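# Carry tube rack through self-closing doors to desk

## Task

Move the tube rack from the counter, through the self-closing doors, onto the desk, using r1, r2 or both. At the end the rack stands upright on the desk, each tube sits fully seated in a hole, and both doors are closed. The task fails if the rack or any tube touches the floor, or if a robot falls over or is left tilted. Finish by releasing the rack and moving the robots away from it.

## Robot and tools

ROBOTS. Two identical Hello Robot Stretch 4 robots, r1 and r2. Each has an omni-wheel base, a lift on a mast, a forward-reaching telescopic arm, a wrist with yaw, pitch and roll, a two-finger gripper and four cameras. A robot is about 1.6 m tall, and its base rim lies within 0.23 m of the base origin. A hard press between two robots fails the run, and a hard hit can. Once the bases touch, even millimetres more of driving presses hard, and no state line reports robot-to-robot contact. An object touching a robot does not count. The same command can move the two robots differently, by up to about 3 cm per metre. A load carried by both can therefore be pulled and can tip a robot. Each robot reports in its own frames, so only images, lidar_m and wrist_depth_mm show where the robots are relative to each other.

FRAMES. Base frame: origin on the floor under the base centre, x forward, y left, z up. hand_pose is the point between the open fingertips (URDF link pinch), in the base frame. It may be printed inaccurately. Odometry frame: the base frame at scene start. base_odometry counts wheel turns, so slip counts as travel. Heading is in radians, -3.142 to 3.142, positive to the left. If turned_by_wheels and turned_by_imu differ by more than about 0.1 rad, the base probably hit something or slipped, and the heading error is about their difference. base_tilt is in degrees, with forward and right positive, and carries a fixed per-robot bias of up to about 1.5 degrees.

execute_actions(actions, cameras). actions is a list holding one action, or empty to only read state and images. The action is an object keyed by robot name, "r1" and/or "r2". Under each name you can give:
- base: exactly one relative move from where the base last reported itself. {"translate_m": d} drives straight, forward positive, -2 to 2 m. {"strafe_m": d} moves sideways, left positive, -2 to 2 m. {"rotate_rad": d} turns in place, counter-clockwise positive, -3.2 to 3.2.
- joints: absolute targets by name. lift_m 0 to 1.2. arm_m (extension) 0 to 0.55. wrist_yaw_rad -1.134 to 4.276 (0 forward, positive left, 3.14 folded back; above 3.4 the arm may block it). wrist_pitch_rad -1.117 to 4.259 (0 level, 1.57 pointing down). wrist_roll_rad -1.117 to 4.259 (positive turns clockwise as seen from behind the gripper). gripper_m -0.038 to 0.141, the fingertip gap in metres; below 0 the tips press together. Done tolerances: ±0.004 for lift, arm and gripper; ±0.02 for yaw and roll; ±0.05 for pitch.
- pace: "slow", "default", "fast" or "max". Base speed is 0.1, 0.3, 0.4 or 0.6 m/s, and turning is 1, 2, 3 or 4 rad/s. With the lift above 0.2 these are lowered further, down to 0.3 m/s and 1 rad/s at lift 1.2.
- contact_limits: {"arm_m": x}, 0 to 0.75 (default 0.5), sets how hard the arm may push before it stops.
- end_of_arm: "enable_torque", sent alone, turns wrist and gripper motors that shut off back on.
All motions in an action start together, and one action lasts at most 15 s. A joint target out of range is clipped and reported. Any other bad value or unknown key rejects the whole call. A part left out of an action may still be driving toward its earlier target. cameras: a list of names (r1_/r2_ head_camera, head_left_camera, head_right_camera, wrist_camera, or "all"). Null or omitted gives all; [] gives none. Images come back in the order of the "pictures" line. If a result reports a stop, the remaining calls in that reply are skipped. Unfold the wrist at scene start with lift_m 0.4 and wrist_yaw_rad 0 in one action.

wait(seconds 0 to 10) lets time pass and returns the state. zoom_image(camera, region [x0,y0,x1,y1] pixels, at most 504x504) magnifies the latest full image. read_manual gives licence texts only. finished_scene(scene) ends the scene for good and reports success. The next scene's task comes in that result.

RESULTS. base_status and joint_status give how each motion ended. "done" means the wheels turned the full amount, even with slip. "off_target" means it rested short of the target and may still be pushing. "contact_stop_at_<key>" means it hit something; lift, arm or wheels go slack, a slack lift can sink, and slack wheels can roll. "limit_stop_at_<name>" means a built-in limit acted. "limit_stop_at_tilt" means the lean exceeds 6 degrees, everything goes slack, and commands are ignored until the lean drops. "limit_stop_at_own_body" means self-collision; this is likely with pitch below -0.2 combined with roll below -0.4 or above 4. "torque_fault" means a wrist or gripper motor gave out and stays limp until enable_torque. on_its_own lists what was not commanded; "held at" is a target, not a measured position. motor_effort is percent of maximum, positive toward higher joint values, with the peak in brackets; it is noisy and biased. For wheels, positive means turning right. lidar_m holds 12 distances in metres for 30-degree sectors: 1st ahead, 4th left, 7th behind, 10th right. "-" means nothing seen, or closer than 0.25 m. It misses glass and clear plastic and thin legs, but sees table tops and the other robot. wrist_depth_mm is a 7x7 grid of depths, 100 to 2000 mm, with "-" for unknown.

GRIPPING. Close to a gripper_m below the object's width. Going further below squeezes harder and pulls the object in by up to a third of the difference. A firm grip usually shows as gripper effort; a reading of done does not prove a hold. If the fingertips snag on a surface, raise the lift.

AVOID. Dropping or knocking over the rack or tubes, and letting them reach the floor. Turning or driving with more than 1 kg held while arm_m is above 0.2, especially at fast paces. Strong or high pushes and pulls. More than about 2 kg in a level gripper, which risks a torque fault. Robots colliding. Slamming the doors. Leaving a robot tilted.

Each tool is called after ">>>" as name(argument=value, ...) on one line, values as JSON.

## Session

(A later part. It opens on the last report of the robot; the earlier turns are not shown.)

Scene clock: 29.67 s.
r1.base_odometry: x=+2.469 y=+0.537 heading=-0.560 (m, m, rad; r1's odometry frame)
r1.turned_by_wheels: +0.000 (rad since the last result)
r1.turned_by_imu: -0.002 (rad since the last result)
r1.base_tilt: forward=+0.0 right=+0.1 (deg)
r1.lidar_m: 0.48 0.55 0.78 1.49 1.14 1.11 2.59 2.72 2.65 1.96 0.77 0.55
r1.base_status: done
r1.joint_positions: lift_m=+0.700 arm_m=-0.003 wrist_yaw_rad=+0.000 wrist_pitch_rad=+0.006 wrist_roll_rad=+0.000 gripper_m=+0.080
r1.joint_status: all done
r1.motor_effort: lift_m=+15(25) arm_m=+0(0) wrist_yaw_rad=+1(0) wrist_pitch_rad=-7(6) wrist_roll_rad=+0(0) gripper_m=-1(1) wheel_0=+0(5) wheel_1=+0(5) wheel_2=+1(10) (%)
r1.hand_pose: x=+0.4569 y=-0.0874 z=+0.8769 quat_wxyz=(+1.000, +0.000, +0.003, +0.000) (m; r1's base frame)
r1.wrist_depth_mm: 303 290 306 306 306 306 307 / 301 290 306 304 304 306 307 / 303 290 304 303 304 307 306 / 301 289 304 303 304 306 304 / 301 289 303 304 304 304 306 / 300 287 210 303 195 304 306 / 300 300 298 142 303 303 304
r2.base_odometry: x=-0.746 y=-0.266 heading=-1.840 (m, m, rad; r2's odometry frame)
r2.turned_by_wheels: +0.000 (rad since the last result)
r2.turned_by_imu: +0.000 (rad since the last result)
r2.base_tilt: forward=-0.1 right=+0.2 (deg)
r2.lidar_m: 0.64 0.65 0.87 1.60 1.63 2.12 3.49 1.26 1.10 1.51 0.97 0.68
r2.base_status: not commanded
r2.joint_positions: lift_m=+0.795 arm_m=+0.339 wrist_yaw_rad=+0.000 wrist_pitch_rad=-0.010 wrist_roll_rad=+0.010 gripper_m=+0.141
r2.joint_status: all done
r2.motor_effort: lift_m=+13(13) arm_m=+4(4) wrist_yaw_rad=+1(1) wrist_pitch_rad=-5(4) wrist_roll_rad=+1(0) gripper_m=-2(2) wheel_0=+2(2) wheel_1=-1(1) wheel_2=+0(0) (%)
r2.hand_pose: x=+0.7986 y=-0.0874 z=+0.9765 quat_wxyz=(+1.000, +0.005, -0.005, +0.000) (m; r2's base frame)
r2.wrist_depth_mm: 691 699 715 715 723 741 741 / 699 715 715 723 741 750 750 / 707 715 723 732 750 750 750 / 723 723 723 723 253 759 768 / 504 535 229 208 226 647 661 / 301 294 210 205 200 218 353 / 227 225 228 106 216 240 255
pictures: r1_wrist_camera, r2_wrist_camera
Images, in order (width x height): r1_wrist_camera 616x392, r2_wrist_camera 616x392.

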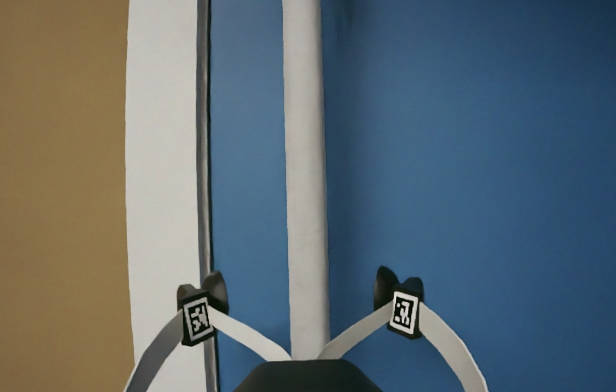

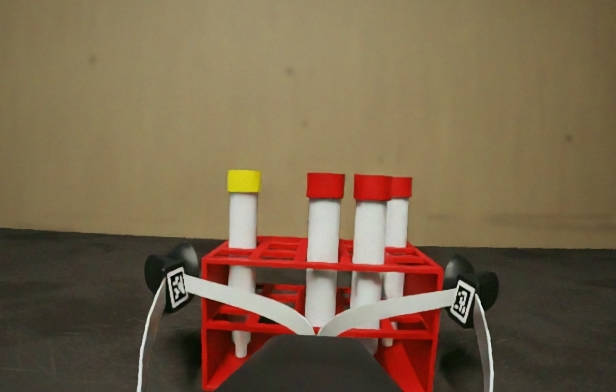

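>>> execute_actions(actions=[{"r2":{"joints":{"gripper_m":0.09}}, "r1":{"joints":{"arm_m":0.025}}}], cameras=["r2_wrist_camera"])

>>> execute_actions(actions=[{"r2":{"joints":{"lift_m":0.83},"pace":"slow"}, "r1":{"joints":{"gripper_m":-0.02}}}], cameras=["r2_wrist_camera","r1_wrist_camera","r2_head_camera"])

Scene clock: 31.53 s.
r1.base_odometry: x=+2.469 y=+0.537 heading=-0.560 (m, m, rad; r1's odometry frame)
r1.turned_by_wheels: +0.000 (rad since the last result)
r1.turned_by_imu: -0.001 (rad since the last result)
r1.base_tilt: forward=+0.1 right=+0.1 (deg)
r1.lidar_m: 0.45 0.56 0.79 1.51 1.11 1.08 2.61 2.73 2.64 1.97 0.76 0.56
r1.base_status: not commanded
r1.joint_positions: lift_m=+0.700 arm_m=+0.024 wrist_yaw_rad=+0.000 wrist_pitch_rad=+0.006 wrist_roll_rad=+0.000 gripper_m=+0.080
r1.joint_status: all done
r1.motor_effort: lift_m=+15(15) arm_m=+7(6) wrist_yaw_rad=+0(1) wrist_pitch_rad=-6(7) wrist_roll_rad=+1(1) gripper_m=-3(2) wheel_0=+0(0) wheel_1=-1(1) wheel_2=+1(1) (%)
r1.hand_pose: x=+0.4831 y=-0.0874 z=+0.8769 quat_wxyz=(+1.000, +0.000, +0.003, +0.000) (m; r1's base frame)
r1.wrist_depth_mm: 277 263 278 213 278 281 279 / 276 264 278 213 278 279 279 / 276 265 278 278 279 279 279 / 276 263 278 276 277 278 279 / 276 263 277 278 279 278 279 / 276 263 210 214 196 279 278 / 276 262 276 143 277 279 278
r2.base_odometry: x=-0.746 y=-0.266 heading=-1.840 (m, m, rad; r2's odometry frame)
r2.turned_by_wheels: +0.000 (rad since the last result)
r2.turned_by_imu: +0.000 (rad since the last result)
r2.base_tilt: forward=-0.1 right=+0.2 (deg)
r2.lidar_m: 0.64 0.66 0.89 1.59 1.62 2.14 3.50 1.26 1.10 1.52 0.98 0.67
r2.base_status: not commanded
r2.joint_positions: lift_m=+0.795 arm_m=+0.339 wrist_yaw_rad=+0.000 wrist_pitch_rad=-0.010 wrist_roll_rad=+0.010 gripper_m=+0.090
r2.joint_status: all done
r2.motor_effort: lift_m=+13(13) arm_m=+4(4) wrist_yaw_rad=+0(1) wrist_pitch_rad=-5(4) wrist_roll_rad=+1(0) gripper_m=-20(19) wheel_0=+2(1) wheel_1=-1(1) wheel_2=+0(0) (%)
r2.hand_pose: x=+0.7986 y=-0.0874 z=+0.9765 quat_wxyz=(+1.000, +0.005, -0.005, +0.000) (m; r2's base frame)
r2.wrist_depth_mm: 699 707 715 723 732 741 741 / 699 715 723 732 732 750 759 / 707 723 723 741 741 750 768 / 715 723 732 732 245 759 759 / 508 535 224 199 211 640 661 / 303 278 204 202 196 193 353 / 227 228 229 106 189 240 255
pictures: r2_wrist_camera
Images, in order (width x height): r2_wrist_camera 616x392.

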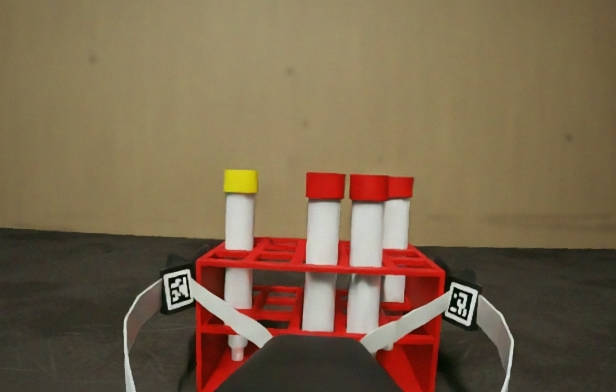

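Scene clock: 33.27 s.
r1.base_odometry: x=+2.469 y=+0.537 heading=-0.560 (m, m, rad; r1's odometry frame)
r1.turned_by_wheels: +0.000 (rad since the last result)
r1.turned_by_imu: -0.001 (rad since the last result)
r1.base_tilt: forward=-0.1 right=+0.3 (deg)
r1.lidar_m: 0.46 0.56 0.77 1.48 1.12 1.10 2.59 2.72 2.67 1.97 0.75 0.55
r1.base_status: not commanded
r1.joint_positions: lift_m=+0.700 arm_m=+0.024 wrist_yaw_rad=-0.004 wrist_pitch_rad=+0.006 wrist_roll_rad=+0.000 gripper_m=-0.019
r1.joint_status: all done
r1.motor_effort: lift_m=+14(15) arm_m=+4(7) wrist_yaw_rad=+11(13) wrist_pitch_rad=-7(6) wrist_roll_rad=+0(0) gripper_m=-17(19) wheel_0=-2(2) wheel_1=-1(1) wheel_2=+0(1) (%)
r1.hand_pose: x=+0.4833 y=-0.0885 z=+0.8769 quat_wxyz=(+1.000, +0.000, +0.003, -0.002) (m; r1's base frame)
r1.wrist_depth_mm: 274 263 268 203 273 273 276 / 273 263 268 201 272 273 274 / 274 263 270 200 272 272 274 / 273 262 268 201 271 273 274 / 273 260 268 204 272 273 276 / 274 262 205 196 183 272 273 / 273 260 266 195 270 271 272
r2.base_odometry: x=-0.746 y=-0.266 heading=-1.840 (m, m, rad; r2's odometry frame)
r2.turned_by_wheels: +0.000 (rad since the last result)
r2.turned_by_imu: +0.000 (rad since the last result)
r2.base_tilt: forward=-0.1 right=+0.2 (deg)
r2.lidar_m: 0.64 0.65 0.87 1.59 1.64 2.14 3.47 1.27 1.11 1.52 0.99 0.68
r2.base_status: not commanded
r2.joint_positions: lift_m=+0.830 arm_m=+0.339 wrist_yaw_rad=+0.000 wrist_pitch_rad=-0.009 wrist_roll_rad=+0.010 gripper_m=+0.090
r2.joint_status: all done
r2.motor_effort: lift_m=+23(24) arm_m=+5(5) wrist_yaw_rad=+1(1) wrist_pitch_rad=-8(8) wrist_roll_rad=+0(1) gripper_m=-21(19) wheel_0=+2(2) wheel_1=-1(1) wheel_2=+0(0) (%)
r2.hand_pose: x=+0.7986 y=-0.0874 z=+1.0104 quat_wxyz=(+1.000, +0.005, -0.005, +0.000) (m; r2's base frame)
r2.wrist_depth_mm: 699 707 707 715 732 741 750 / 699 715 723 732 750 750 759 / 715 715 723 741 741 759 768 / 715 723 732 732 247 759 768 / 647 723 224 200 206 768 768 / 384 355 204 203 196 193 449 / 289 290 233 106 190 307 324
pictures: r1_wrist_camera, r2_head_camera, r2_wrist_camera
Images, in order (width x height): r1_wrist_camera 616x392, r2_head_camera 420x560, r2_wrist_camera 616x392.

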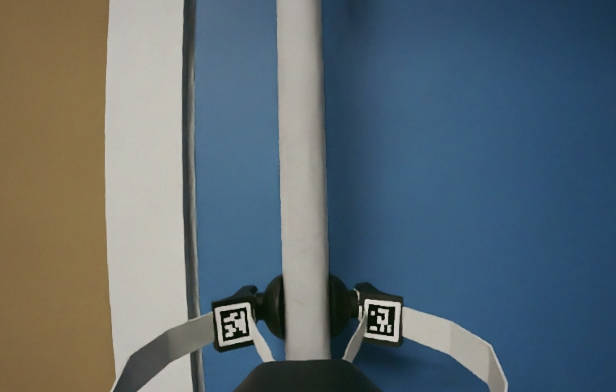

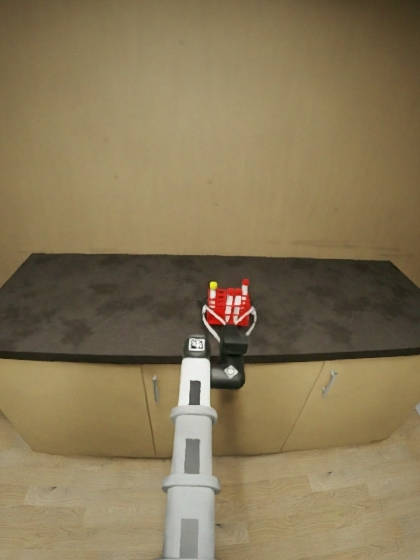

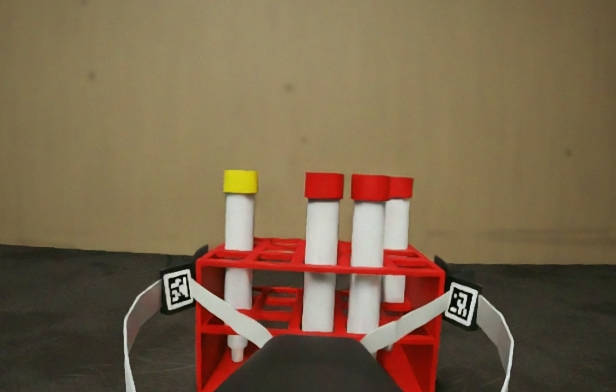

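>>> execute_actions(actions=[{"r2":{"joints":{"gripper_m":0.08,"arm_m":0.0},"pace":"slow"}, "r1":{"base":{"translate_m":-0.15},"joints":{"gripper_m":-0.03},"pace":"slow"}}], cameras=["r2_wrist_camera","r1_wrist_camera","r1_head_camera"])

Scene clock: 39.87 s.
r1.base_odometry: x=+2.342 y=+0.617 heading=-0.562 (m, m, rad; r1's odometry frame)
r1.turned_by_wheels: -0.002 (rad since the last result)
r1.turned_by_imu: -0.005 (rad since the last result)
r1.base_tilt: forward=+0.1 right=+0.2 (deg)
r1.lidar_m: 0.42 0.70 1.01 1.50 0.98 1.01 2.46 2.57 2.65 2.56 0.86 0.48
r1.base_status: done
r1.joint_positions: lift_m=+0.700 arm_m=+0.024 wrist_yaw_rad=-0.018 wrist_pitch_rad=+0.006 wrist_roll_rad=+0.000 gripper_m=-0.029
r1.joint_status: all done
r1.on_its_own: wrist_yaw_rad is at rest, and its effort (+52) is outside its rest range (-13 to +13)
r1.motor_effort: lift_m=+15(15) arm_m=+4(5) wrist_yaw_rad=+52(51) wrist_pitch_rad=-7(7) wrist_roll_rad=+0(0) gripper_m=-20(20) wheel_0=-16(16) wheel_1=-5(6) wheel_2=-4(6) (%)
r1.hand_pose: x=+0.4820 y=-0.0925 z=+0.8769 quat_wxyz=(+1.000, +0.000, +0.003, -0.009) (m; r1's base frame)
r1.wrist_depth_mm: 415 421 252 258 278 294 310 / 418 421 252 195 277 296 309 / 415 421 250 192 277 294 307 / 413 421 250 191 276 294 307 / 418 418 251 193 276 293 306 / 413 415 246 190 187 293 307 / 418 418 245 187 272 156 309
r2.base_odometry: x=-0.746 y=-0.266 heading=-1.840 (m, m, rad; r2's odometry frame)
r2.turned_by_wheels: +0.000 (rad since the last result)
r2.turned_by_imu: -0.001 (rad since the last result)
r2.base_tilt: forward=-0.1 right=+0.2 (deg)
r2.lidar_m: 0.43 0.67 0.89 1.59 1.63 2.15 3.47 1.03 1.00 1.52 0.99 0.67
r2.base_status: not commanded
r2.joint_positions: lift_m=+0.830 arm_m=+0.002 wrist_yaw_rad=+0.000 wrist_pitch_rad=-0.009 wrist_roll_rad=+0.010 gripper_m=+0.081
r2.joint_status: all done
joint sent to its limit — the command would take r2.arm_m past its lower limit, so that joint was sent only as far as its limit.
r2.motor_effort: lift_m=+23(23) arm_m=-4(5) wrist_yaw_rad=+1(0) wrist_pitch_rad=-8(8) wrist_roll_rad=+1(0) gripper_m=-25(25) wheel_0=+2(2) wheel_1=-1(1) wheel_2=+0(0) (%)
r2.hand_pose: x=+0.4612 y=-0.0874 z=+1.0104 quat_wxyz=(+1.000, +0.005, -0.005, +0.000) (m; r2's base frame)
r2.wrist_depth_mm: 1008 1008 1042 1042 1042 1060 1078 / 1025 1042 1042 1060 1060 1078 1098 / 1025 1042 1060 1078 1078 1078 1098 / 1025 1042 1060 1060 242 1078 1118 / 647 691 220 199 194 831 854 / 424 427 195 211 193 186 455 / 449 452 213 106 188 459 462
pictures: r1_head_camera, r1_wrist_camera, r2_wrist_camera
Images, in order (width x height): r1_head_camera 420x560, r1_wrist_camera 616x392, r2_wrist_camera 616x392.

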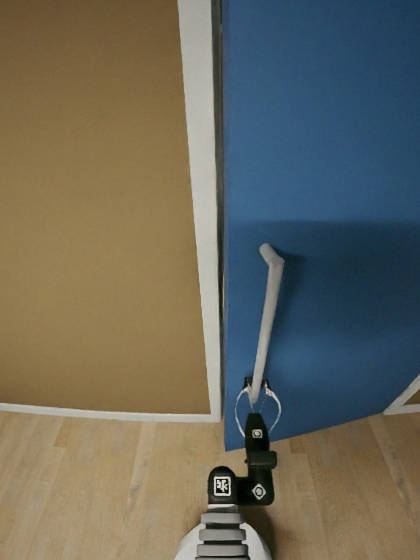

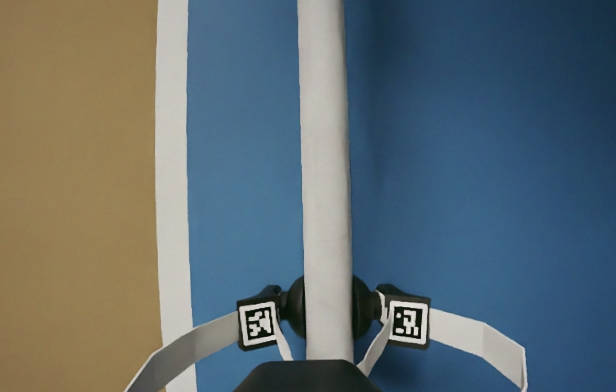

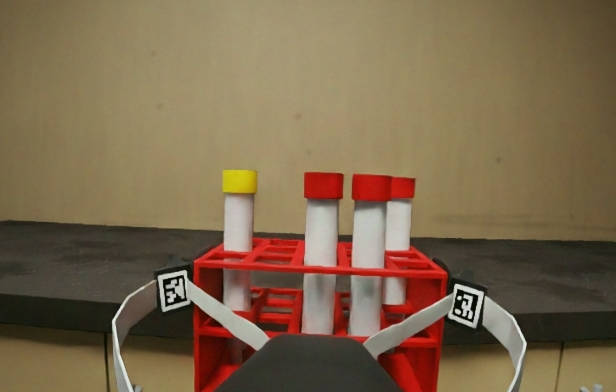

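>>> execute_actions(actions=[{"r2":{"base":{"rotate_rad":0.08},"pace":"slow"}, "r1":{"base":{"strafe_m":-0.055}}}], cameras=[])

>>> execute_actions(actions=[{"r2":{"base":{"strafe_m":-0.4}}, "r1":{"base":{"translate_m":-0.15}}}], cameras=["r1_wrist_camera"])

Scene clock: 42.60 s.
r1.base_odometry: x=+2.313 y=+0.570 heading=-0.560 (m, m, rad; r1's odometry frame)
r1.turned_by_wheels: +0.002 (rad since the last result)
r1.turned_by_imu: +0.001 (rad since the last result)
r1.base_tilt: forward=+0.1 right=+0.1 (deg)
r1.lidar_m: 0.43 0.70 0.99 1.53 1.03 1.08 2.44 2.56 2.58 2.49 0.87 0.55
r1.base_status: done
r1.joint_positions: lift_m=+0.700 arm_m=+0.024 wrist_yaw_rad=+0.019 wrist_pitch_rad=+0.006 wrist_roll_rad=+0.000 gripper_m=-0.030
r1.joint_status: not commanded
r1.on_its_own: wrist_yaw_rad is at rest, and its effort (-53) is outside its rest range (-13 to +13)
r1.motor_effort: lift_m=+15(15) arm_m=+4(4) wrist_yaw_rad=-53(54) wrist_pitch_rad=-6(7) wrist_roll_rad=+0(0) gripper_m=-18(23) wheel_0=+11(13) wheel_1=+4(11) wheel_2=+5(3) (%)
r1.hand_pose: x=+0.4852 y=-0.0820 z=+0.8769 quat_wxyz=(+1.000, +0.000, +0.003, +0.009) (m; r1's base frame)
r1.wrist_depth_mm: 430 430 246 258 268 281 290 / 433 427 246 257 270 279 290 / 433 427 246 256 268 278 289 / 433 433 244 256 267 278 287 / 430 427 244 255 266 277 289 / 427 424 186 183 264 277 287 / 430 158 242 177 260 278 286
r2.base_odometry: x=-0.746 y=-0.266 heading=-1.760 (m, m, rad; r2's odometry frame)
r2.turned_by_wheels: +0.080 (rad since the last result)
r2.turned_by_imu: +0.080 (rad since the last result)
r2.base_tilt: forward=-0.1 right=+0.2 (deg)
r2.lidar_m: 0.42 0.66 0.93 1.59 1.67 2.29 3.53 1.02 1.04 1.52 0.90 0.67
r2.base_status: done
r2.joint_positions: lift_m=+0.830 arm_m=+0.002 wrist_yaw_rad=+0.000 wrist_pitch_rad=-0.009 wrist_roll_rad=+0.010 gripper_m=+0.081
r2.joint_status: not commanded
r2.motor_effort: lift_m=+23(23) arm_m=-4(5) wrist_yaw_rad=+0(0) wrist_pitch_rad=-8(8) wrist_roll_rad=+0(0) gripper_m=-25(25) wheel_0=+0(0) wheel_1=-1(2) wheel_2=-2(4) (%)
r2.hand_pose: x=+0.4612 y=-0.0874 z=+1.0104 quat_wxyz=(+1.000, +0.005, -0.005, +0.000) (m; r2's base frame)
r2.wrist_depth_mm: 1078 1042 1025 1042 1025 1025 1025 / 1060 1078 1042 1042 1042 1042 1025 / 1060 1078 1060 1042 1042 1042 1042 / 1060 1060 1078 1060 243 1042 1042 / 647 683 222 199 195 831 842 / 445 436 195 212 193 186 455 / 466 459 213 106 188 436 415
pictures: none
No camera images: the call's "cameras" was empty. Leave "cameras" out to get every camera's image.

Scene clock: 45.27 s.
r1.base_odometry: x=+2.186 y=+0.650 heading=-0.562 (m, m, rad; r1's odometry frame)
r1.turned_by_wheels: -0.002 (rad since the last result)
r1.turned_by_imu: -0.002 (rad since the last result)
r1.base_tilt: forward=+0.1 right=+0.3 (deg)
r1.lidar_m: 0.44 0.88 1.19 0.75 0.74 2.36 2.30 2.40 2.57 2.49 1.06 0.44
r1.base_status: done
r1.joint_positions: lift_m=+0.700 arm_m=+0.024 wrist_yaw_rad=-0.014 wrist_pitch_rad=+0.007 wrist_roll_rad=+0.000 gripper_m=-0.029
r1.joint_status: not commanded
r1.on_its_own: wrist_yaw_rad is at rest, and its effort (+41) is outside its rest range (-13 to +13)
r1.motor_effort: lift_m=+15(15) arm_m=+3(4) wrist_yaw_rad=+41(61) wrist_pitch_rad=-8(8) wrist_roll_rad=-1(0) gripper_m=-18(22) wheel_0=-13(11) wheel_1=-4(6) wheel_2=-3(20) (%)
r1.hand_pose: x=+0.4826 y=-0.0915 z=+0.8768 quat_wxyz=(+1.000, +0.000, +0.003, -0.007) (m; r1's base frame)
r1.wrist_depth_mm: 564 569 230 182 282 320 355 / 564 569 230 180 281 319 353 / 564 564 231 180 279 314 349 / 554 574 229 180 278 312 351 / 564 564 229 180 278 312 345 / 559 564 222 181 185 314 347 / 559 564 221 176 271 296 345
r2.base_odometry: x=-1.139 y=-0.190 heading=-1.760 (m, m, rad; r2's odometry frame)
r2.turned_by_wheels: +0.000 (rad since the last result)
r2.turned_by_imu: +0.000 (rad since the last result)
r2.base_tilt: forward=-0.1 right=+0.2 (deg)
r2.lidar_m: 0.41 0.66 0.92 1.98 2.10 2.85 0.77 0.76 1.17 1.12 0.87 0.65
r2.base_status: done
r2.joint_positions: lift_m=+0.830 arm_m=+0.002 wrist_yaw_rad=+0.000 wrist_pitch_rad=-0.009 wrist_roll_rad=+0.010 gripper_m=+0.081
r2.joint_status: not commanded
r2.motor_effort: lift_m=+23(23) arm_m=-4(5) wrist_yaw_rad=+3(1) wrist_pitch_rad=-9(8) wrist_roll_rad=+0(1) gripper_m=-26(24) wheel_0=+0(12) wheel_1=+0(8) wheel_2=-1(4) (%)
r2.hand_pose: x=+0.4612 y=-0.0874 z=+1.0104 quat_wxyz=(+1.000, +0.005, -0.005, +0.000) (m; r2's base frame)
r2.wrist_depth_mm: 1042 1060 1042 1042 1025 1025 1025 / 1060 1060 1042 1042 1042 1025 1025 / 1078 1060 1060 1042 1025 1042 1025 / 1078 1078 1060 1060 242 1060 1042 / 654 699 220 199 193 842 1042 / 430 424 195 212 193 185 455 / 459 449 213 106 188 407 404
pictures: r1_wrist_camera
Images, in order (width x height): r1_wrist_camera 616x392.

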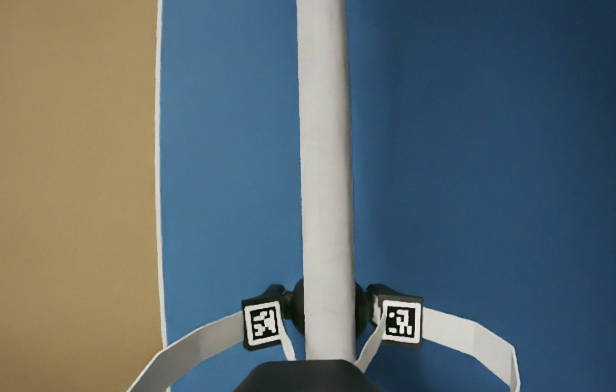

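>>> execute_actions(actions=[{"r2":{"base":{"strafe_m":-0.2}}, "r1":{"base":{"strafe_m":-0.048}}}], cameras=[])

>>> execute_actions(actions=[{"r2":{"base":{"strafe_m":-0.2}}, "r1":{"base":{"translate_m":-0.1}}}], cameras=[])

Scene clock: 47.53 s.
r1.base_odometry: x=+2.160 y=+0.609 heading=-0.561 (m, m, rad; r1's odometry frame)
r1.turned_by_wheels: +0.001 (rad since the last result)
r1.turned_by_imu: +0.001 (rad since the last result)
r1.base_tilt: forward=+0.0 right=+0.3 (deg)
r1.lidar_m: 0.42 0.87 1.22 0.74 0.89 2.39 2.29 2.40 2.52 2.43 1.07 0.55
r1.base_status: done
r1.joint_positions: lift_m=+0.700 arm_m=+0.024 wrist_yaw_rad=+0.010 wrist_pitch_rad=+0.006 wrist_roll_rad=+0.000 gripper_m=-0.030
r1.joint_status: not commanded
r1.on_its_own: wrist_yaw_rad is at rest, and its effort (-28) is outside its rest range (-13 to +13)
r1.motor_effort: lift_m=+15(15) arm_m=+2(3) wrist_yaw_rad=-28(41) wrist_pitch_rad=-7(9) wrist_roll_rad=+0(0) gripper_m=-12(18) wheel_0=+6(13) wheel_1=+3(10) wheel_2=+3(4) (%)
r1.hand_pose: x=+0.4847 y=-0.0846 z=+0.8769 quat_wxyz=(+1.000, +0.000, +0.003, +0.005) (m; r1's base frame)
r1.wrist_depth_mm: 574 216 225 251 276 307 338 / 574 216 224 250 274 306 336 / 574 216 224 250 273 304 334 / 574 216 224 250 273 301 332 / 574 215 223 249 271 303 330 / 580 214 176 177 271 301 330 / 569 153 221 163 179 301 330
r2.base_odometry: x=-1.335 y=-0.153 heading=-1.760 (m, m, rad; r2's odometry frame)
r2.turned_by_wheels: +0.000 (rad since the last result)
r2.turned_by_imu: +0.000 (rad since the last result)
r2.base_tilt: forward=-0.1 right=+0.2 (deg)
r2.lidar_m: 0.40 0.67 0.94 2.20 2.30 3.14 0.77 0.85 0.95 0.92 0.97 0.65
r2.base_status: done
r2.joint_positions: lift_m=+0.830 arm_m=+0.002 wrist_yaw_rad=+0.000 wrist_pitch_rad=-0.009 wrist_roll_rad=+0.010 gripper_m=+0.081
r2.joint_status: not commanded
r2.motor_effort: lift_m=+23(23) arm_m=-4(4) wrist_yaw_rad=+1(1) wrist_pitch_rad=-7(8) wrist_roll_rad=+1(1) gripper_m=-23(25) wheel_0=+0(11) wheel_1=+0(7) wheel_2=-1(3) (%)
r2.hand_pose: x=+0.4611 y=-0.0874 z=+1.0104 quat_wxyz=(+1.000, +0.005, -0.005, +0.000) (m; r2's base frame)
r2.wrist_depth_mm: 1042 1060 1025 1025 1025 1025 1025 / 1060 1042 1042 1060 1042 1042 1025 / 1060 1060 1060 1042 1042 1025 1042 / 1078 1078 1078 1060 242 1042 1042 / 661 691 220 198 193 1060 1042 / 427 421 195 211 193 185 455 / 452 442 213 106 188 402 397
pictures: none
No camera images: the call's "cameras" was empty. Leave "cameras" out to get every camera's image.

Scene clock: 49.47 s.
r1.base_odometry: x=+2.076 y=+0.662 heading=-0.563 (m, m, rad; r1's odometry frame)
r1.turned_by_wheels: -0.002 (rad since the last result)
r1.turned_by_imu: -0.003 (rad since the last result)
r1.base_tilt: forward=+0.2 right=+0.3 (deg)
r1.lidar_m: 0.43 0.95 0.80 0.78 1.71 2.30 2.18 2.31 2.54 2.46 1.29 0.44
r1.base_status: done
r1.joint_positions: lift_m=+0.700 arm_m=+0.025 wrist_yaw_rad=-0.015 wrist_pitch_rad=+0.007 wrist_roll_rad=+0.000 gripper_m=-0.030
r1.joint_status: not commanded
r1.on_its_own: wrist_yaw_rad is at rest, and its effort (+44) is outside its rest range (-13 to +13)
r1.motor_effort: lift_m=+15(15) arm_m=+1(2) wrist_yaw_rad=+44(49) wrist_pitch_rad=-8(8) wrist_roll_rad=+0(1) gripper_m=-18(21) wheel_0=-17(17) wheel_1=-5(2) wheel_2=-3(14) (%)
r1.hand_pose: x=+0.4829 y=-0.0917 z=+0.8767 quat_wxyz=(+1.000, +0.000, +0.003, -0.008) (m; r1's base frame)
r1.wrist_depth_mm: 654 661 210 226 281 340 407 / 661 661 211 226 278 336 399 / 661 661 210 225 276 330 399 / 661 661 209 225 273 330 397 / 647 654 208 224 274 329 399 / 661 661 204 183 175 329 392 / 640 647 160 165 266 300 392
r2.base_odometry: x=-1.532 y=-0.115 heading=-1.760 (m, m, rad; r2's odometry frame)
r2.turned_by_wheels: +0.000 (rad since the last result)
r2.turned_by_imu: +0.000 (rad since the last result)
r2.base_tilt: forward=-0.2 right=+0.2 (deg)
r2.lidar_m: 0.41 0.65 0.89 2.39 2.52 0.80 0.78 1.00 0.76 0.73 0.76 0.64
r2.base_status: done
r2.joint_positions: lift_m=+0.830 arm_m=+0.002 wrist_yaw_rad=+0.000 wrist_pitch_rad=-0.009 wrist_roll_rad=+0.010 gripper_m=+0.081
r2.joint_status: not commanded
r2.motor_effort: lift_m=+23(23) arm_m=-5(4) wrist_yaw_rad=+1(2) wrist_pitch_rad=-8(8) wrist_roll_rad=+0(0) gripper_m=-25(26) wheel_0=+0(6) wheel_1=+2(7) wheel_2=+0(0) (%)
r2.hand_pose: x=+0.4611 y=-0.0874 z=+1.0104 quat_wxyz=(+1.000, +0.005, -0.005, +0.000) (m; r2's base frame)
r2.wrist_depth_mm: 1060 1060 1042 1025 1025 1008 1008 / 1060 1060 1042 1042 1060 1042 976 / 1060 1060 1078 1060 1060 1025 976 / 1098 1078 1078 1060 243 1060 960 / 654 691 221 199 193 1042 960 / 421 415 195 212 193 186 946 / 445 439 214 106 189 418 931
pictures: none
No camera images: the call's "cameras" was empty. Leave "cameras" out to get every camera's image.

>>> execute_actions(actions=[{"r2":{"base":{"strafe_m":-0.2}}, "r1":{"base":{"strafe_m":-0.05}}}], cameras=["r1_wrist_camera"])

>>> execute_actions(actions=[{"r2":{"base":{"strafe_m":-0.2}}, "r1":{"base":{"translate_m":-0.08}}}], cameras=["r1_wrist_camera","r1_head_left_camera"])

Scene clock: 51.70 s.
r1.base_odometry: x=+2.049 y=+0.620 heading=-0.562 (m, m, rad; r1's odometry frame)
r1.turned_by_wheels: +0.001 (rad since the last result)
r1.turned_by_imu: +0.001 (rad since the last result)
r1.base_tilt: forward=+0.0 right=+0.1 (deg)
r1.lidar_m: 0.39 0.96 0.87 0.96 1.74 2.29 2.19 2.31 2.48 2.35 1.26 0.59
r1.base_status: done
r1.joint_positions: lift_m=+0.700 arm_m=+0.025 wrist_yaw_rad=+0.010 wrist_pitch_rad=+0.006 wrist_roll_rad=+0.000 gripper_m=-0.030
r1.joint_status: not commanded
r1.on_its_own: wrist_yaw_rad is at rest, and its effort (-30) is outside its rest range (-13 to +13)
r1.motor_effort: lift_m=+16(15) arm_m=+1(1) wrist_yaw_rad=-30(44) wrist_pitch_rad=-8(9) wrist_roll_rad=+1(1) gripper_m=-14(16) wheel_0=+6(14) wheel_1=+4(9) wheel_2=+2(7) (%)
r1.hand_pose: x=+0.4852 y=-0.0844 z=+0.8768 quat_wxyz=(+1.000, +0.000, +0.003, +0.005) (m; r1's base frame)
r1.wrist_depth_mm: 683 208 222 257 293 345 399 / 683 208 222 256 291 343 397 / 676 208 220 256 291 338 397 / 676 208 220 255 290 336 394 / 683 207 221 254 287 338 394 / 676 206 176 178 289 336 389 / 668 153 217 163 271 336 389
r2.base_odometry: x=-1.728 y=-0.078 heading=-1.760 (m, m, rad; r2's odometry frame)
r2.turned_by_wheels: +0.000 (rad since the last result)
r2.turned_by_imu: +0.000 (rad since the last result)
r2.base_tilt: forward=-0.1 right=+0.2 (deg)
r2.lidar_m: 0.43 0.65 0.91 2.60 2.70 0.88 0.97 0.77 0.55 0.50 0.53 0.74
r2.base_status: done
r2.joint_positions: lift_m=+0.830 arm_m=+0.002 wrist_yaw_rad=+0.000 wrist_pitch_rad=-0.009 wrist_roll_rad=+0.010 gripper_m=+0.081
r2.joint_status: not commanded
r2.motor_effort: lift_m=+23(23) arm_m=-5(4) wrist_yaw_rad=+0(0) wrist_pitch_rad=-8(7) wrist_roll_rad=+0(0) gripper_m=-22(25) wheel_0=-1(13) wheel_1=+0(9) wheel_2=-1(2) (%)
r2.hand_pose: x=+0.4611 y=-0.0874 z=+1.0104 quat_wxyz=(+1.000, +0.005, -0.005, +0.000) (m; r2's base frame)
r2.wrist_depth_mm: 1042 1060 1060 1042 1025 1008 691 / 1060 1060 1042 1042 1042 991 683 / 1078 1060 1060 1042 1060 991 683 / 1078 1078 1078 1060 243 976 676 / 654 691 221 199 195 960 668 / 418 410 195 212 193 185 654 / 442 436 214 106 188 904 654
pictures: r1_wrist_camera
Images, in order (width x height): r1_wrist_camera 616x392.

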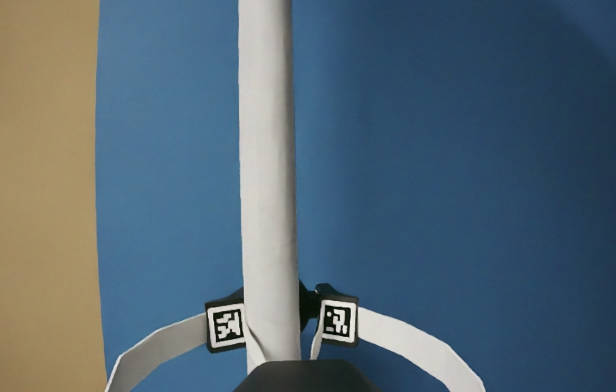

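Scene clock: 53.63 s.
r1.base_odometry: x=+1.981 y=+0.662 heading=-0.564 (m, m, rad; r1's odometry frame)
r1.turned_by_wheels: -0.002 (rad since the last result)
r1.turned_by_imu: -0.003 (rad since the last result)
r1.base_tilt: forward=+0.0 right=+0.3 (deg)
r1.lidar_m: 0.44 1.05 1.02 1.65 1.74 2.21 2.12 2.21 2.50 2.38 1.42 0.42
r1.base_status: done
r1.joint_positions: lift_m=+0.700 arm_m=+0.025 wrist_yaw_rad=-0.015 wrist_pitch_rad=+0.007 wrist_roll_rad=-0.001 gripper_m=-0.029
r1.joint_status: not commanded
r1.on_its_own: wrist_yaw_rad is at rest, and its effort (+43) is outside its rest range (-13 to +13)
r1.motor_effort: lift_m=+16(15) arm_m=-1(1) wrist_yaw_rad=+43(49) wrist_pitch_rad=-9(9) wrist_roll_rad=+2(1) gripper_m=-18(17) wheel_0=-20(18) wheel_1=-4(4) wheel_2=-2(14) (%)
r1.hand_pose: x=+0.4832 y=-0.0917 z=+0.8767 quat_wxyz=(+1.000, +0.000, +0.003, -0.007) (m; r1's base frame)
r1.wrist_depth_mm: 741 208 205 224 293 379 496 / 741 205 205 224 291 373 500 / 732 202 204 224 289 370 484 / 732 203 204 228 289 368 484 / 732 207 204 227 287 366 477 / 732 213 198 184 176 366 480 / 732 741 160 166 277 324 477
r2.base_odometry: x=-1.925 y=-0.040 heading=-1.760 (m, m, rad; r2's odometry frame)
r2.turned_by_wheels: +0.000 (rad since the last result)
r2.turned_by_imu: +0.000 (rad since the last result)
r2.base_tilt: forward=-0.2 right=+0.2 (deg)
r2.lidar_m: 0.42 0.63 0.89 2.80 2.93 1.01 1.03 0.47 0.33 0.32 0.32 0.46
r2.base_status: done
r2.joint_positions: lift_m=+0.830 arm_m=+0.002 wrist_yaw_rad=+0.000 wrist_pitch_rad=-0.009 wrist_roll_rad=+0.010 gripper_m=+0.081
r2.joint_status: not commanded
r2.motor_effort: lift_m=+23(23) arm_m=-4(4) wrist_yaw_rad=+1(1) wrist_pitch_rad=-7(8) wrist_roll_rad=-1(0) gripper_m=-23(24) wheel_0=-1(7) wheel_1=+0(8) wheel_2=-1(0) (%)
r2.hand_pose: x=+0.4611 y=-0.0874 z=+1.0104 quat_wxyz=(+1.000, +0.005, -0.005, +0.000) (m; r2's base frame)
r2.wrist_depth_mm: 1078 1042 1060 1042 1042 554 384 / 1060 1060 1060 1060 1042 549 387 / 1078 1042 1060 1060 1042 549 375 / 1078 1060 1060 1042 243 544 373 / 654 691 221 198 193 525 375 / 410 407 195 211 193 185 375 / 433 430 213 106 188 508 364
pictures: r1_head_left_camera, r1_wrist_camera
Images, in order (width x height): r1_head_left_camera 420x672, r1_wrist_camera 616x392.

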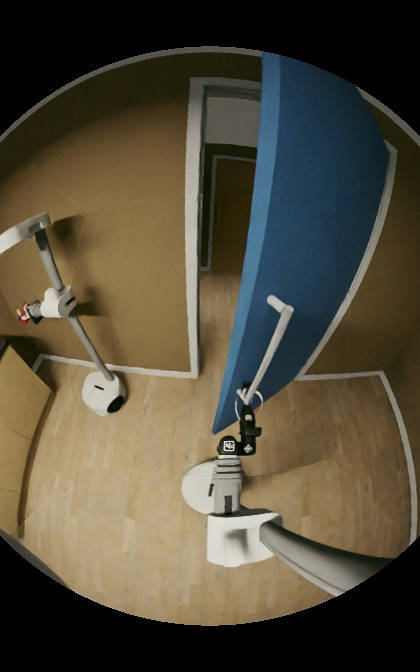

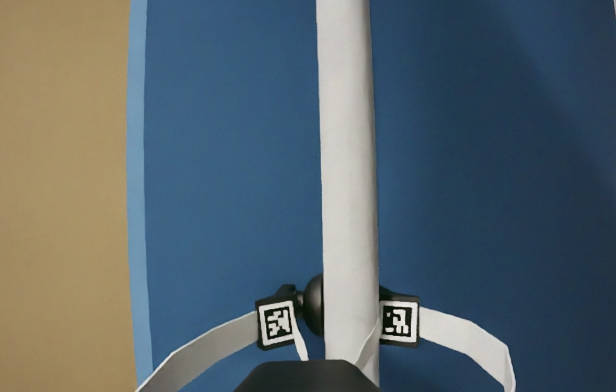

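>>> zoom_image(camera="r1_head_left_camera", region=[170, 70, 300, 300])

Region (170, 70, 300, 300) of r1_head_left_camera's 420x672 image, scaled by 2.191, with more detail than that image has; it fills the left 285 columns of this view, and the rest is white.

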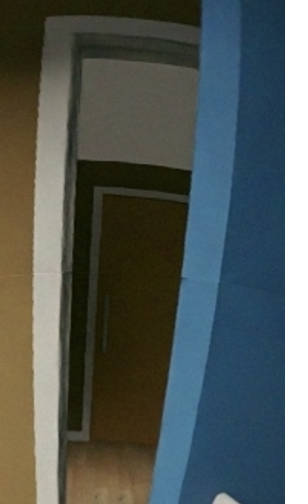

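>>> execute_actions(actions=[{"r2":{"base":{"translate_m":-0.3}}, "r1":{"base":{"strafe_m":-0.055}}}], cameras=[])

>>> execute_actions(actions=[{"r2":{"base":{"translate_m":-0.3}}, "r1":{"base":{"translate_m":-0.075}}}], cameras=["r1_wrist_camera","r1_head_left_camera"])

Scene clock: 57.50 s.
r1.base_odometry: x=+1.952 y=+0.616 heading=-0.563 (m, m, rad; r1's odometry frame)
r1.turned_by_wheels: +0.001 (rad since the last result)
r1.turned_by_imu: +0.000 (rad since the last result)
r1.base_tilt: forward=+0.0 right=+0.1 (deg)
r1.lidar_m: 0.41 0.84 0.82 1.70 1.81 2.22 2.11 2.21 2.45 2.31 1.39 0.59
r1.base_status: done
r1.joint_positions: lift_m=+0.700 arm_m=+0.025 wrist_yaw_rad=+0.007 wrist_pitch_rad=+0.006 wrist_roll_rad=+0.000 gripper_m=-0.030
r1.joint_status: not commanded
r1.on_its_own: wrist_yaw_rad is at rest, and its effort (-21) is outside its rest range (-13 to +13)
r1.motor_effort: lift_m=+16(16) arm_m=-1(0) wrist_yaw_rad=-21(43) wrist_pitch_rad=-7(9) wrist_roll_rad=+1(2) gripper_m=-12(19) wheel_0=+8(18) wheel_1=+3(12) wheel_2=+2(7) (%)
r1.hand_pose: x=+0.4851 y=-0.0853 z=+0.8769 quat_wxyz=(+1.000, +0.000, +0.003, +0.004) (m; r1's base frame)
r1.wrist_depth_mm: 750 189 209 254 303 382 480 / 750 190 208 252 300 377 484 / 759 189 208 252 298 375 477 / 759 189 208 250 297 368 473 / 750 189 212 249 296 368 469 / 750 186 181 179 287 368 459 / 759 176 204 152 279 368 459
r2.base_odometry: x=-1.868 y=+0.255 heading=-1.760 (m, m, rad; r2's odometry frame)
r2.turned_by_wheels: +0.000 (rad since the last result)
r2.turned_by_imu: +0.000 (rad since the last result)
r2.base_tilt: forward=-0.2 right=+0.2 (deg)
r2.lidar_m: 0.42 0.97 1.35 2.81 0.84 0.75 0.77 0.46 0.29 0.30 0.35 0.46
r2.base_status: done
r2.joint_positions: lift_m=+0.830 arm_m=+0.002 wrist_yaw_rad=+0.000 wrist_pitch_rad=-0.009 wrist_roll_rad=+0.010 gripper_m=+0.081
r2.joint_status: not commanded
r2.motor_effort: lift_m=+23(23) arm_m=-4(4) wrist_yaw_rad=+2(1) wrist_pitch_rad=-7(8) wrist_roll_rad=+0(1) gripper_m=-25(25) wheel_0=-1(9) wheel_1=+0(5) wheel_2=-2(10) (%)
r2.hand_pose: x=+0.4611 y=-0.0874 z=+1.0104 quat_wxyz=(+1.000, +0.005, -0.005, +0.000) (m; r2's base frame)
r2.wrist_depth_mm: 1336 1336 1336 1308 1229 544 387 / 1366 1366 1366 1336 1229 549 387 / 1366 1336 1336 1308 1205 549 375 / 1366 1366 1366 1366 243 544 373 / 732 732 221 199 195 530 377 / 750 732 195 211 193 185 370 / 750 741 213 106 188 508 364
pictures: none
No camera images: the call's "cameras" was empty. Leave "cameras" out to get every camera's image.

Scene clock: 59.97 s.
r1.base_odometry: x=+1.889 y=+0.655 heading=-0.564 (m, m, rad; r1's odometry frame)
r1.turned_by_wheels: -0.001 (rad since the last result)
r1.turned_by_imu: -0.071 (rad since the last result)
r1.base_tilt: forward=+0.1 right=+0.1 (deg)
r1.lidar_m: 0.41 0.65 0.73 1.67 1.74 2.20 2.05 2.13 2.53 2.33 1.59 0.45
r1.base_status: done
r1.joint_positions: lift_m=+0.700 arm_m=+0.026 wrist_yaw_rad=-0.009 wrist_pitch_rad=+0.006 wrist_roll_rad=-0.001 gripper_m=-0.029
r1.joint_status: not commanded
r1.on_its_own: wrist_yaw_rad is at rest, and its effort (+27) is outside its rest range (-13 to +13)
r1.motor_effort: lift_m=+15(15) arm_m=-3(3) wrist_yaw_rad=+27(57) wrist_pitch_rad=-7(9) wrist_roll_rad=+2(2) gripper_m=-21(26) wheel_0=-14(26) wheel_1=-4(14) wheel_2=+3(23) (%)
r1.hand_pose: x=+0.4841 y=-0.0901 z=+0.8768 quat_wxyz=(+1.000, +0.000, +0.003, -0.005) (m; r1's base frame)
r1.wrist_depth_mm: 768 187 214 176 345 512 854 / 778 185 213 174 343 508 842 / 778 183 213 173 340 496 820 / 768 183 213 172 334 488 798 / 759 185 211 172 336 484 788 / 768 185 200 173 180 484 788 / 768 179 170 168 320 407 820
r2.base_odometry: x=-1.812 y=+0.549 heading=-1.761 (m, m, rad; r2's odometry frame)
r2.turned_by_wheels: +0.000 (rad since the last result)
r2.turned_by_imu: +0.000 (rad since the last result)
r2.base_tilt: forward=-0.1 right=+0.2 (deg)
r2.lidar_m: 0.41 1.28 1.78 2.82 0.67 0.53 0.63 1.27 0.33 0.31 0.32 0.49
r2.base_status: done
r2.joint_positions: lift_m=+0.830 arm_m=+0.002 wrist_yaw_rad=+0.000 wrist_pitch_rad=-0.009 wrist_roll_rad=+0.010 gripper_m=+0.081
r2.joint_status: not commanded
r2.motor_effort: lift_m=+23(23) arm_m=-5(4) wrist_yaw_rad=+0(2) wrist_pitch_rad=-8(8) wrist_roll_rad=-1(0) gripper_m=-25(26) wheel_0=-1(9) wheel_1=-2(5) wheel_2=-1(10) (%)
r2.hand_pose: x=+0.4611 y=-0.0874 z=+1.0104 quat_wxyz=(+1.000, +0.005, -0.005, +0.000) (m; r2's base frame)
r2.wrist_depth_mm: 1618 1618 1618 1618 1255 549 384 / 1661 1661 1618 1576 1255 549 387 / 1661 1618 1661 1618 1205 549 375 / 1708 1661 1661 1618 243 539 370 / 1042 1025 220 199 193 530 377 / 1060 1042 195 212 193 186 370 / 1078 1060 214 106 188 508 364
pictures: r1_head_left_camera, r1_wrist_camera
Images, in order (width x height): r1_head_left_camera 420x672, r1_wrist_camera 616x392.

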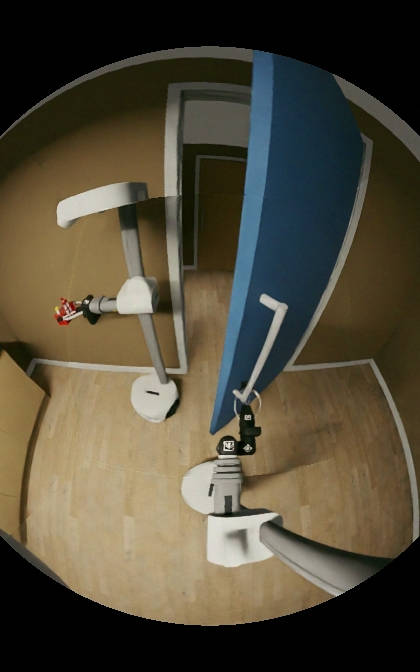

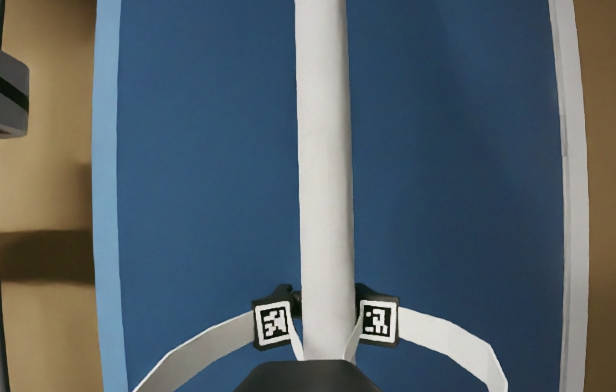

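>>> execute_actions(actions=[{"r2":{"base":{"translate_m":-0.32}}, "r1":{"base":{"strafe_m":-0.03}}}], cameras=["r2_head_left_camera","r1_head_left_camera"])

Scene clock: 62.87 s.
r1.base_odometry: x=+1.873 y=+0.630 heading=-0.563 (m, m, rad; r1's odometry frame)
r1.turned_by_wheels: +0.001 (rad since the last result)
r1.turned_by_imu: +0.000 (rad since the last result)
r1.base_tilt: forward=-0.2 right=+0.4 (deg)
r1.lidar_m: 0.42 0.54 1.46 1.73 1.80 2.19 2.04 2.15 2.50 2.30 1.61 0.62
r1.base_status: done
r1.joint_positions: lift_m=+0.700 arm_m=+0.026 wrist_yaw_rad=+0.006 wrist_pitch_rad=+0.006 wrist_roll_rad=-0.001 gripper_m=-0.030
r1.joint_status: not commanded
r1.on_its_own: wrist_yaw_rad is at rest, and its effort (-16) is outside its rest range (-13 to +13)
r1.motor_effort: lift_m=+15(15) arm_m=-3(3) wrist_yaw_rad=-16(27) wrist_pitch_rad=-6(7) wrist_roll_rad=+1(2) gripper_m=-15(18) wheel_0=+4(12) wheel_1=+1(10) wheel_2=+2(3) (%)
r1.hand_pose: x=+0.4854 y=-0.0858 z=+0.8769 quat_wxyz=(+1.000, +0.000, +0.003, +0.003) (m; r1's base frame)
r1.wrist_depth_mm: 778 191 222 277 362 508 820 / 433 192 223 177 355 504 788 / 778 191 221 175 353 496 759 / 778 191 227 173 349 488 750 / 768 190 225 172 345 488 750 / 768 189 186 170 334 488 750 / 768 175 216 167 320 492 750
r2.base_odometry: x=-1.751 y=+0.864 heading=-1.761 (m, m, rad; r2's odometry frame)
r2.turned_by_wheels: +0.000 (rad since the last result)
r2.turned_by_imu: +0.001 (rad since the last result)
r2.base_tilt: forward=-0.1 right=+0.2 (deg)
r2.lidar_m: 0.42 1.60 2.27 0.54 0.28 0.28 0.34 0.76 2.13 0.31 0.31 0.46
r2.base_status: done
r2.joint_positions: lift_m=+0.830 arm_m=+0.002 wrist_yaw_rad=+0.000 wrist_pitch_rad=-0.009 wrist_roll_rad=+0.010 gripper_m=+0.081
r2.joint_status: not commanded
r2.motor_effort: lift_m=+23(23) arm_m=-4(4) wrist_yaw_rad=-1(0) wrist_pitch_rad=-8(8) wrist_roll_rad=-1(0) gripper_m=-25(26) wheel_0=-2(3) wheel_1=+1(5) wheel_2=+0(7) (%)
r2.hand_pose: x=+0.4611 y=-0.0874 z=+1.0104 quat_wxyz=(+1.000, +0.005, -0.005, +0.000) (m; r2's base frame)
r2.wrist_depth_mm: 1921 1921 1863 1863 1229 544 384 / - 1983 1863 1921 1229 549 384 / - - - 1921 1229 549 373 / 1921 - 1618 1921 242 539 370 / 1366 1366 222 199 193 525 375 / 1397 1366 195 211 193 185 370 / 1397 1366 213 106 188 508 362
pictures: r1_head_left_camera, r2_head_left_camera
Images, in order (width x height): r1_head_left_camera 420x672, r2_head_left_camera 420x672.

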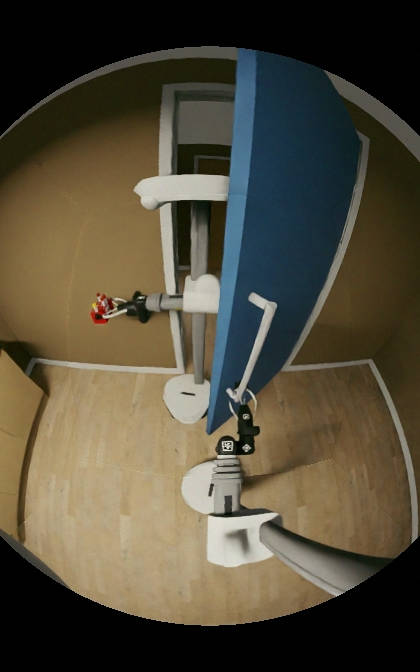

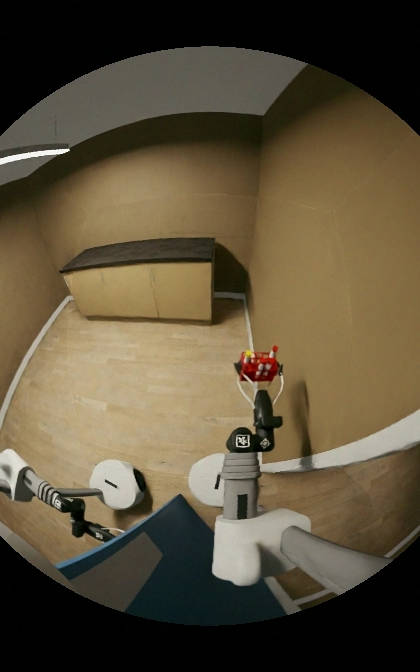

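>>> execute_actions(actions=[{"r2":{"base":{"translate_m":-0.07},"pace":"slow"}}], cameras=[])

>>> execute_actions(actions=[{"r1":{"joints":{"gripper_m":0.07}}}], cameras=["r1_wrist_camera","r1_head_left_camera"])

Scene clock: 65.80 s.
r1.base_odometry: x=+1.873 y=+0.630 heading=-0.563 (m, m, rad; r1's odometry frame)
r1.turned_by_wheels: +0.000 (rad since the last result)
r1.turned_by_imu: -0.001 (rad since the last result)
r1.base_tilt: forward=+0.1 right=+0.3 (deg)
r1.lidar_m: 0.42 0.56 1.46 1.72 1.79 2.17 2.05 2.12 2.51 2.33 1.60 0.61
r1.base_status: not commanded
r1.joint_positions: lift_m=+0.700 arm_m=+0.026 wrist_yaw_rad=+0.006 wrist_pitch_rad=+0.006 wrist_roll_rad=-0.001 gripper_m=-0.030
r1.joint_status: not commanded
r1.on_its_own: wrist_yaw_rad is at rest, and its effort (-17) is outside its rest range (-13 to +13)
r1.motor_effort: lift_m=+15(15) arm_m=-3(3) wrist_yaw_rad=-17(16) wrist_pitch_rad=-6(6) wrist_roll_rad=+1(1) gripper_m=-16(14) wheel_0=+4(4) wheel_1=+1(1) wheel_2=+2(2) (%)
r1.hand_pose: x=+0.4854 y=-0.0858 z=+0.8769 quat_wxyz=(+1.000, +0.000, +0.003, +0.003) (m; r1's base frame)
r1.wrist_depth_mm: 788 191 223 278 359 512 820 / 430 192 221 176 355 504 788 / 492 191 221 175 351 496 768 / 778 191 226 173 349 488 741 / 788 190 225 172 345 484 741 / 788 189 186 171 332 492 759 / 778 175 216 167 320 488 759
r2.base_odometry: x=-1.738 y=+0.932 heading=-1.761 (m, m, rad; r2's odometry frame)
r2.turned_by_wheels: +0.000 (rad since the last result)
r2.turned_by_imu: +0.000 (rad since the last result)
r2.base_tilt: forward=-0.2 right=+0.2 (deg)
r2.lidar_m: 0.41 1.68 2.37 0.52 0.25 0.26 0.32 0.64 2.04 0.42 0.34 0.45
r2.base_status: done
r2.joint_positions: lift_m=+0.830 arm_m=+0.002 wrist_yaw_rad=+0.000 wrist_pitch_rad=-0.009 wrist_roll_rad=+0.010 gripper_m=+0.081
r2.joint_status: not commanded
r2.motor_effort: lift_m=+23(23) arm_m=-4(4) wrist_yaw_rad=+3(2) wrist_pitch_rad=-8(8) wrist_roll_rad=+1(0) gripper_m=-25(28) wheel_0=-2(4) wheel_1=-2(4) wheel_2=+1(5) (%)
r2.hand_pose: x=+0.4611 y=-0.0874 z=+1.0104 quat_wxyz=(+1.000, +0.005, -0.005, +0.000) (m; r2's base frame)
r2.wrist_depth_mm: - - - - 1255 549 382 / - - - - 1229 544 384 / - - - - 1229 544 373 / 1863 - 1618 - 243 539 370 / 1464 1430 220 198 193 530 373 / 1464 1430 195 212 193 185 370 / 1464 1464 213 106 188 504 364
pictures: none
No camera images: the call's "cameras" was empty. Leave "cameras" out to get every camera's image.

Scene clock: 67.77 s.
r1.base_odometry: x=+1.873 y=+0.630 heading=-0.563 (m, m, rad; r1's odometry frame)
r1.turned_by_wheels: +0.000 (rad since the last result)
r1.turned_by_imu: -0.001 (rad since the last result)
r1.base_tilt: forward=+0.0 right=+0.2 (deg)
r1.lidar_m: 0.45 0.55 1.43 1.73 1.81 2.21 2.04 2.09 2.48 2.32 1.64 0.67
r1.base_status: not commanded
r1.joint_positions: lift_m=+0.700 arm_m=+0.026 wrist_yaw_rad=+0.003 wrist_pitch_rad=+0.006 wrist_roll_rad=-0.001 gripper_m=+0.070
r1.joint_status: all done
r1.motor_effort: lift_m=+15(15) arm_m=-3(3) wrist_yaw_rad=-7(33) wrist_pitch_rad=-6(6) wrist_roll_rad=+2(0) gripper_m=-2(13) wheel_0=+4(4) wheel_1=+0(1) wheel_2=+3(4) (%)
r1.hand_pose: x=+0.4852 y=-0.0866 z=+0.8769 quat_wxyz=(+1.000, +0.000, +0.003, +0.001) (m; r1's base frame)
r1.wrist_depth_mm: 496 223 194 319 402 564 854 / 424 222 194 319 399 549 831 / 496 223 193 314 397 549 798 / 788 222 195 314 394 539 788 / 788 220 220 312 389 539 788 / 778 220 189 310 194 535 788 / 500 208 239 142 392 535 788
r2.base_odometry: x=-1.738 y=+0.932 heading=-1.761 (m, m, rad; r2's odometry frame)
r2.turned_by_wheels: +0.000 (rad since the last result)
r2.turned_by_imu: +0.000 (rad since the last result)
r2.base_tilt: forward=-0.1 right=+0.2 (deg)
r2.lidar_m: 0.43 1.68 2.36 0.25 0.25 0.25 0.29 0.62 2.03 0.43 0.33 0.44
r2.base_status: not commanded
r2.joint_positions: lift_m=+0.830 arm_m=+0.002 wrist_yaw_rad=+0.000 wrist_pitch_rad=-0.009 wrist_roll_rad=+0.010 gripper_m=+0.081
r2.joint_status: not commanded
r2.motor_effort: lift_m=+23(23) arm_m=-4(4) wrist_yaw_rad=+2(1) wrist_pitch_rad=-8(8) wrist_roll_rad=+0(0) gripper_m=-24(26) wheel_0=-1(1) wheel_1=-2(2) wheel_2=+0(0) (%)
r2.hand_pose: x=+0.4611 y=-0.0874 z=+1.0104 quat_wxyz=(+1.000, +0.005, -0.005, +0.000) (m; r2's base frame)
r2.wrist_depth_mm: - - - - 1255 544 382 / - - - - 1229 549 384 / - - - - 1205 549 373 / 1921 - 1576 - 243 539 370 / 1464 1397 221 200 193 525 373 / 1464 1430 195 211 193 185 368 / 1464 1464 214 106 188 504 364
pictures: r1_head_left_camera, r1_wrist_camera
Images, in order (width x height): r1_head_left_camera 420x672, r1_wrist_camera 616x392.

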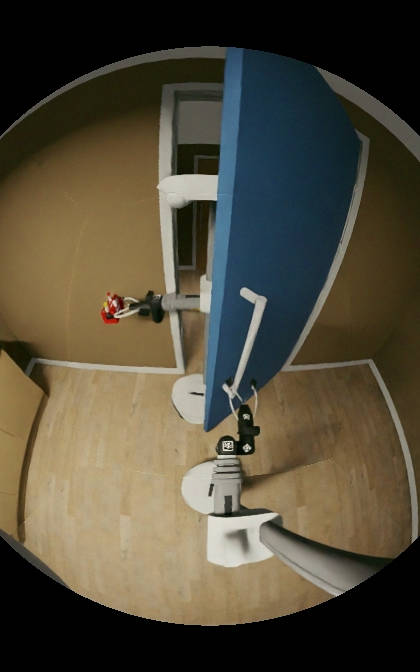

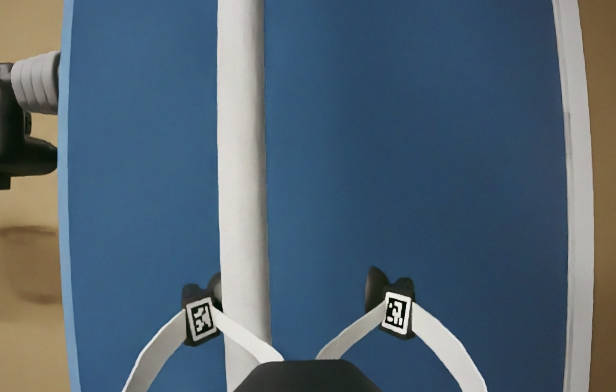

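>>> execute_actions(actions=[{"r1":{"base":{"strafe_m":0.03},"joints":{"gripper_m":0.11},"pace":"slow"}}], cameras=["r1_wrist_camera"])

Scene clock: 70.07 s.
r1.base_odometry: x=+1.889 y=+0.655 heading=-0.563 (m, m, rad; r1's odometry frame)
r1.turned_by_wheels: +0.000 (rad since the last result)
r1.turned_by_imu: -0.001 (rad since the last result)
r1.base_tilt: forward=+0.1 right=+0.2 (deg)
r1.lidar_m: 0.44 0.55 1.44 1.70 1.77 2.18 2.06 2.12 2.51 2.35 1.61 0.67
r1.base_status: done
r1.joint_positions: lift_m=+0.700 arm_m=+0.026 wrist_yaw_rad=+0.000 wrist_pitch_rad=+0.006 wrist_roll_rad=-0.001 gripper_m=+0.110
r1.joint_status: all done
r1.motor_effort: lift_m=+15(16) arm_m=-3(4) wrist_yaw_rad=+0(9) wrist_pitch_rad=-6(6) wrist_roll_rad=+1(2) gripper_m=-2(5) wheel_0=-1(5) wheel_1=+0(3) wheel_2=+0(1) (%)
r1.hand_pose: x=+0.4850 y=-0.0874 z=+0.8769 quat_wxyz=(+1.000, +0.000, +0.003, +0.000) (m; r1's base frame)
r1.wrist_depth_mm: 788 224 252 314 389 549 798 / 433 224 253 310 389 525 788 / 539 225 252 309 387 525 759 / 778 224 251 306 382 521 741 / 778 224 251 306 384 521 750 / 768 217 251 303 196 521 741 / 778 220 248 145 379 517 750
r2.base_odometry: x=-1.738 y=+0.932 heading=-1.761 (m, m, rad; r2's odometry frame)
r2.turned_by_wheels: +0.000 (rad since the last result)
r2.turned_by_imu: +0.000 (rad since the last result)
r2.base_tilt: forward=-0.1 right=+0.2 (deg)
r2.lidar_m: 0.45 1.69 2.39 0.26 0.30 0.25 0.27 0.58 2.04 0.44 0.33 0.45
r2.base_status: not commanded
r2.joint_positions: lift_m=+0.830 arm_m=+0.002 wrist_yaw_rad=+0.000 wrist_pitch_rad=-0.009 wrist_roll_rad=+0.010 gripper_m=+0.081
r2.joint_status: not commanded
r2.motor_effort: lift_m=+23(23) arm_m=-4(4) wrist_yaw_rad=+0(1) wrist_pitch_rad=-8(8) wrist_roll_rad=+0(0) gripper_m=-23(26) wheel_0=-1(6) wheel_1=-2(2) wheel_2=+0(3) (%)
r2.hand_pose: x=+0.4611 y=-0.0874 z=+1.0104 quat_wxyz=(+1.000, +0.005, -0.005, +0.000) (m; r2's base frame)
r2.wrist_depth_mm: - - - - 1255 549 382 / - - - - 1229 549 384 / - - - - 1205 549 373 / 1863 - 1618 - 243 544 368 / 1464 1430 221 199 194 530 375 / 1499 1430 195 211 193 185 368 / 1430 1464 214 106 188 504 362
pictures: r1_wrist_camera
Images, in order (width x height): r1_wrist_camera 616x392.

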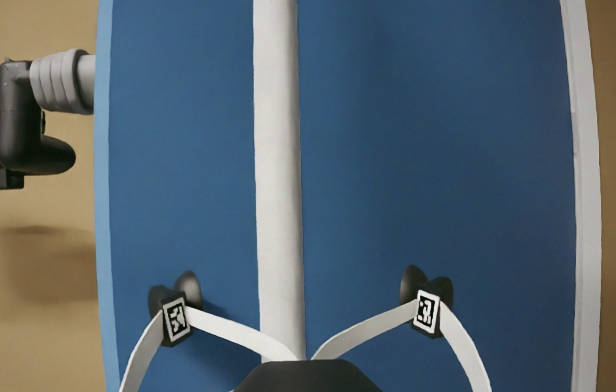

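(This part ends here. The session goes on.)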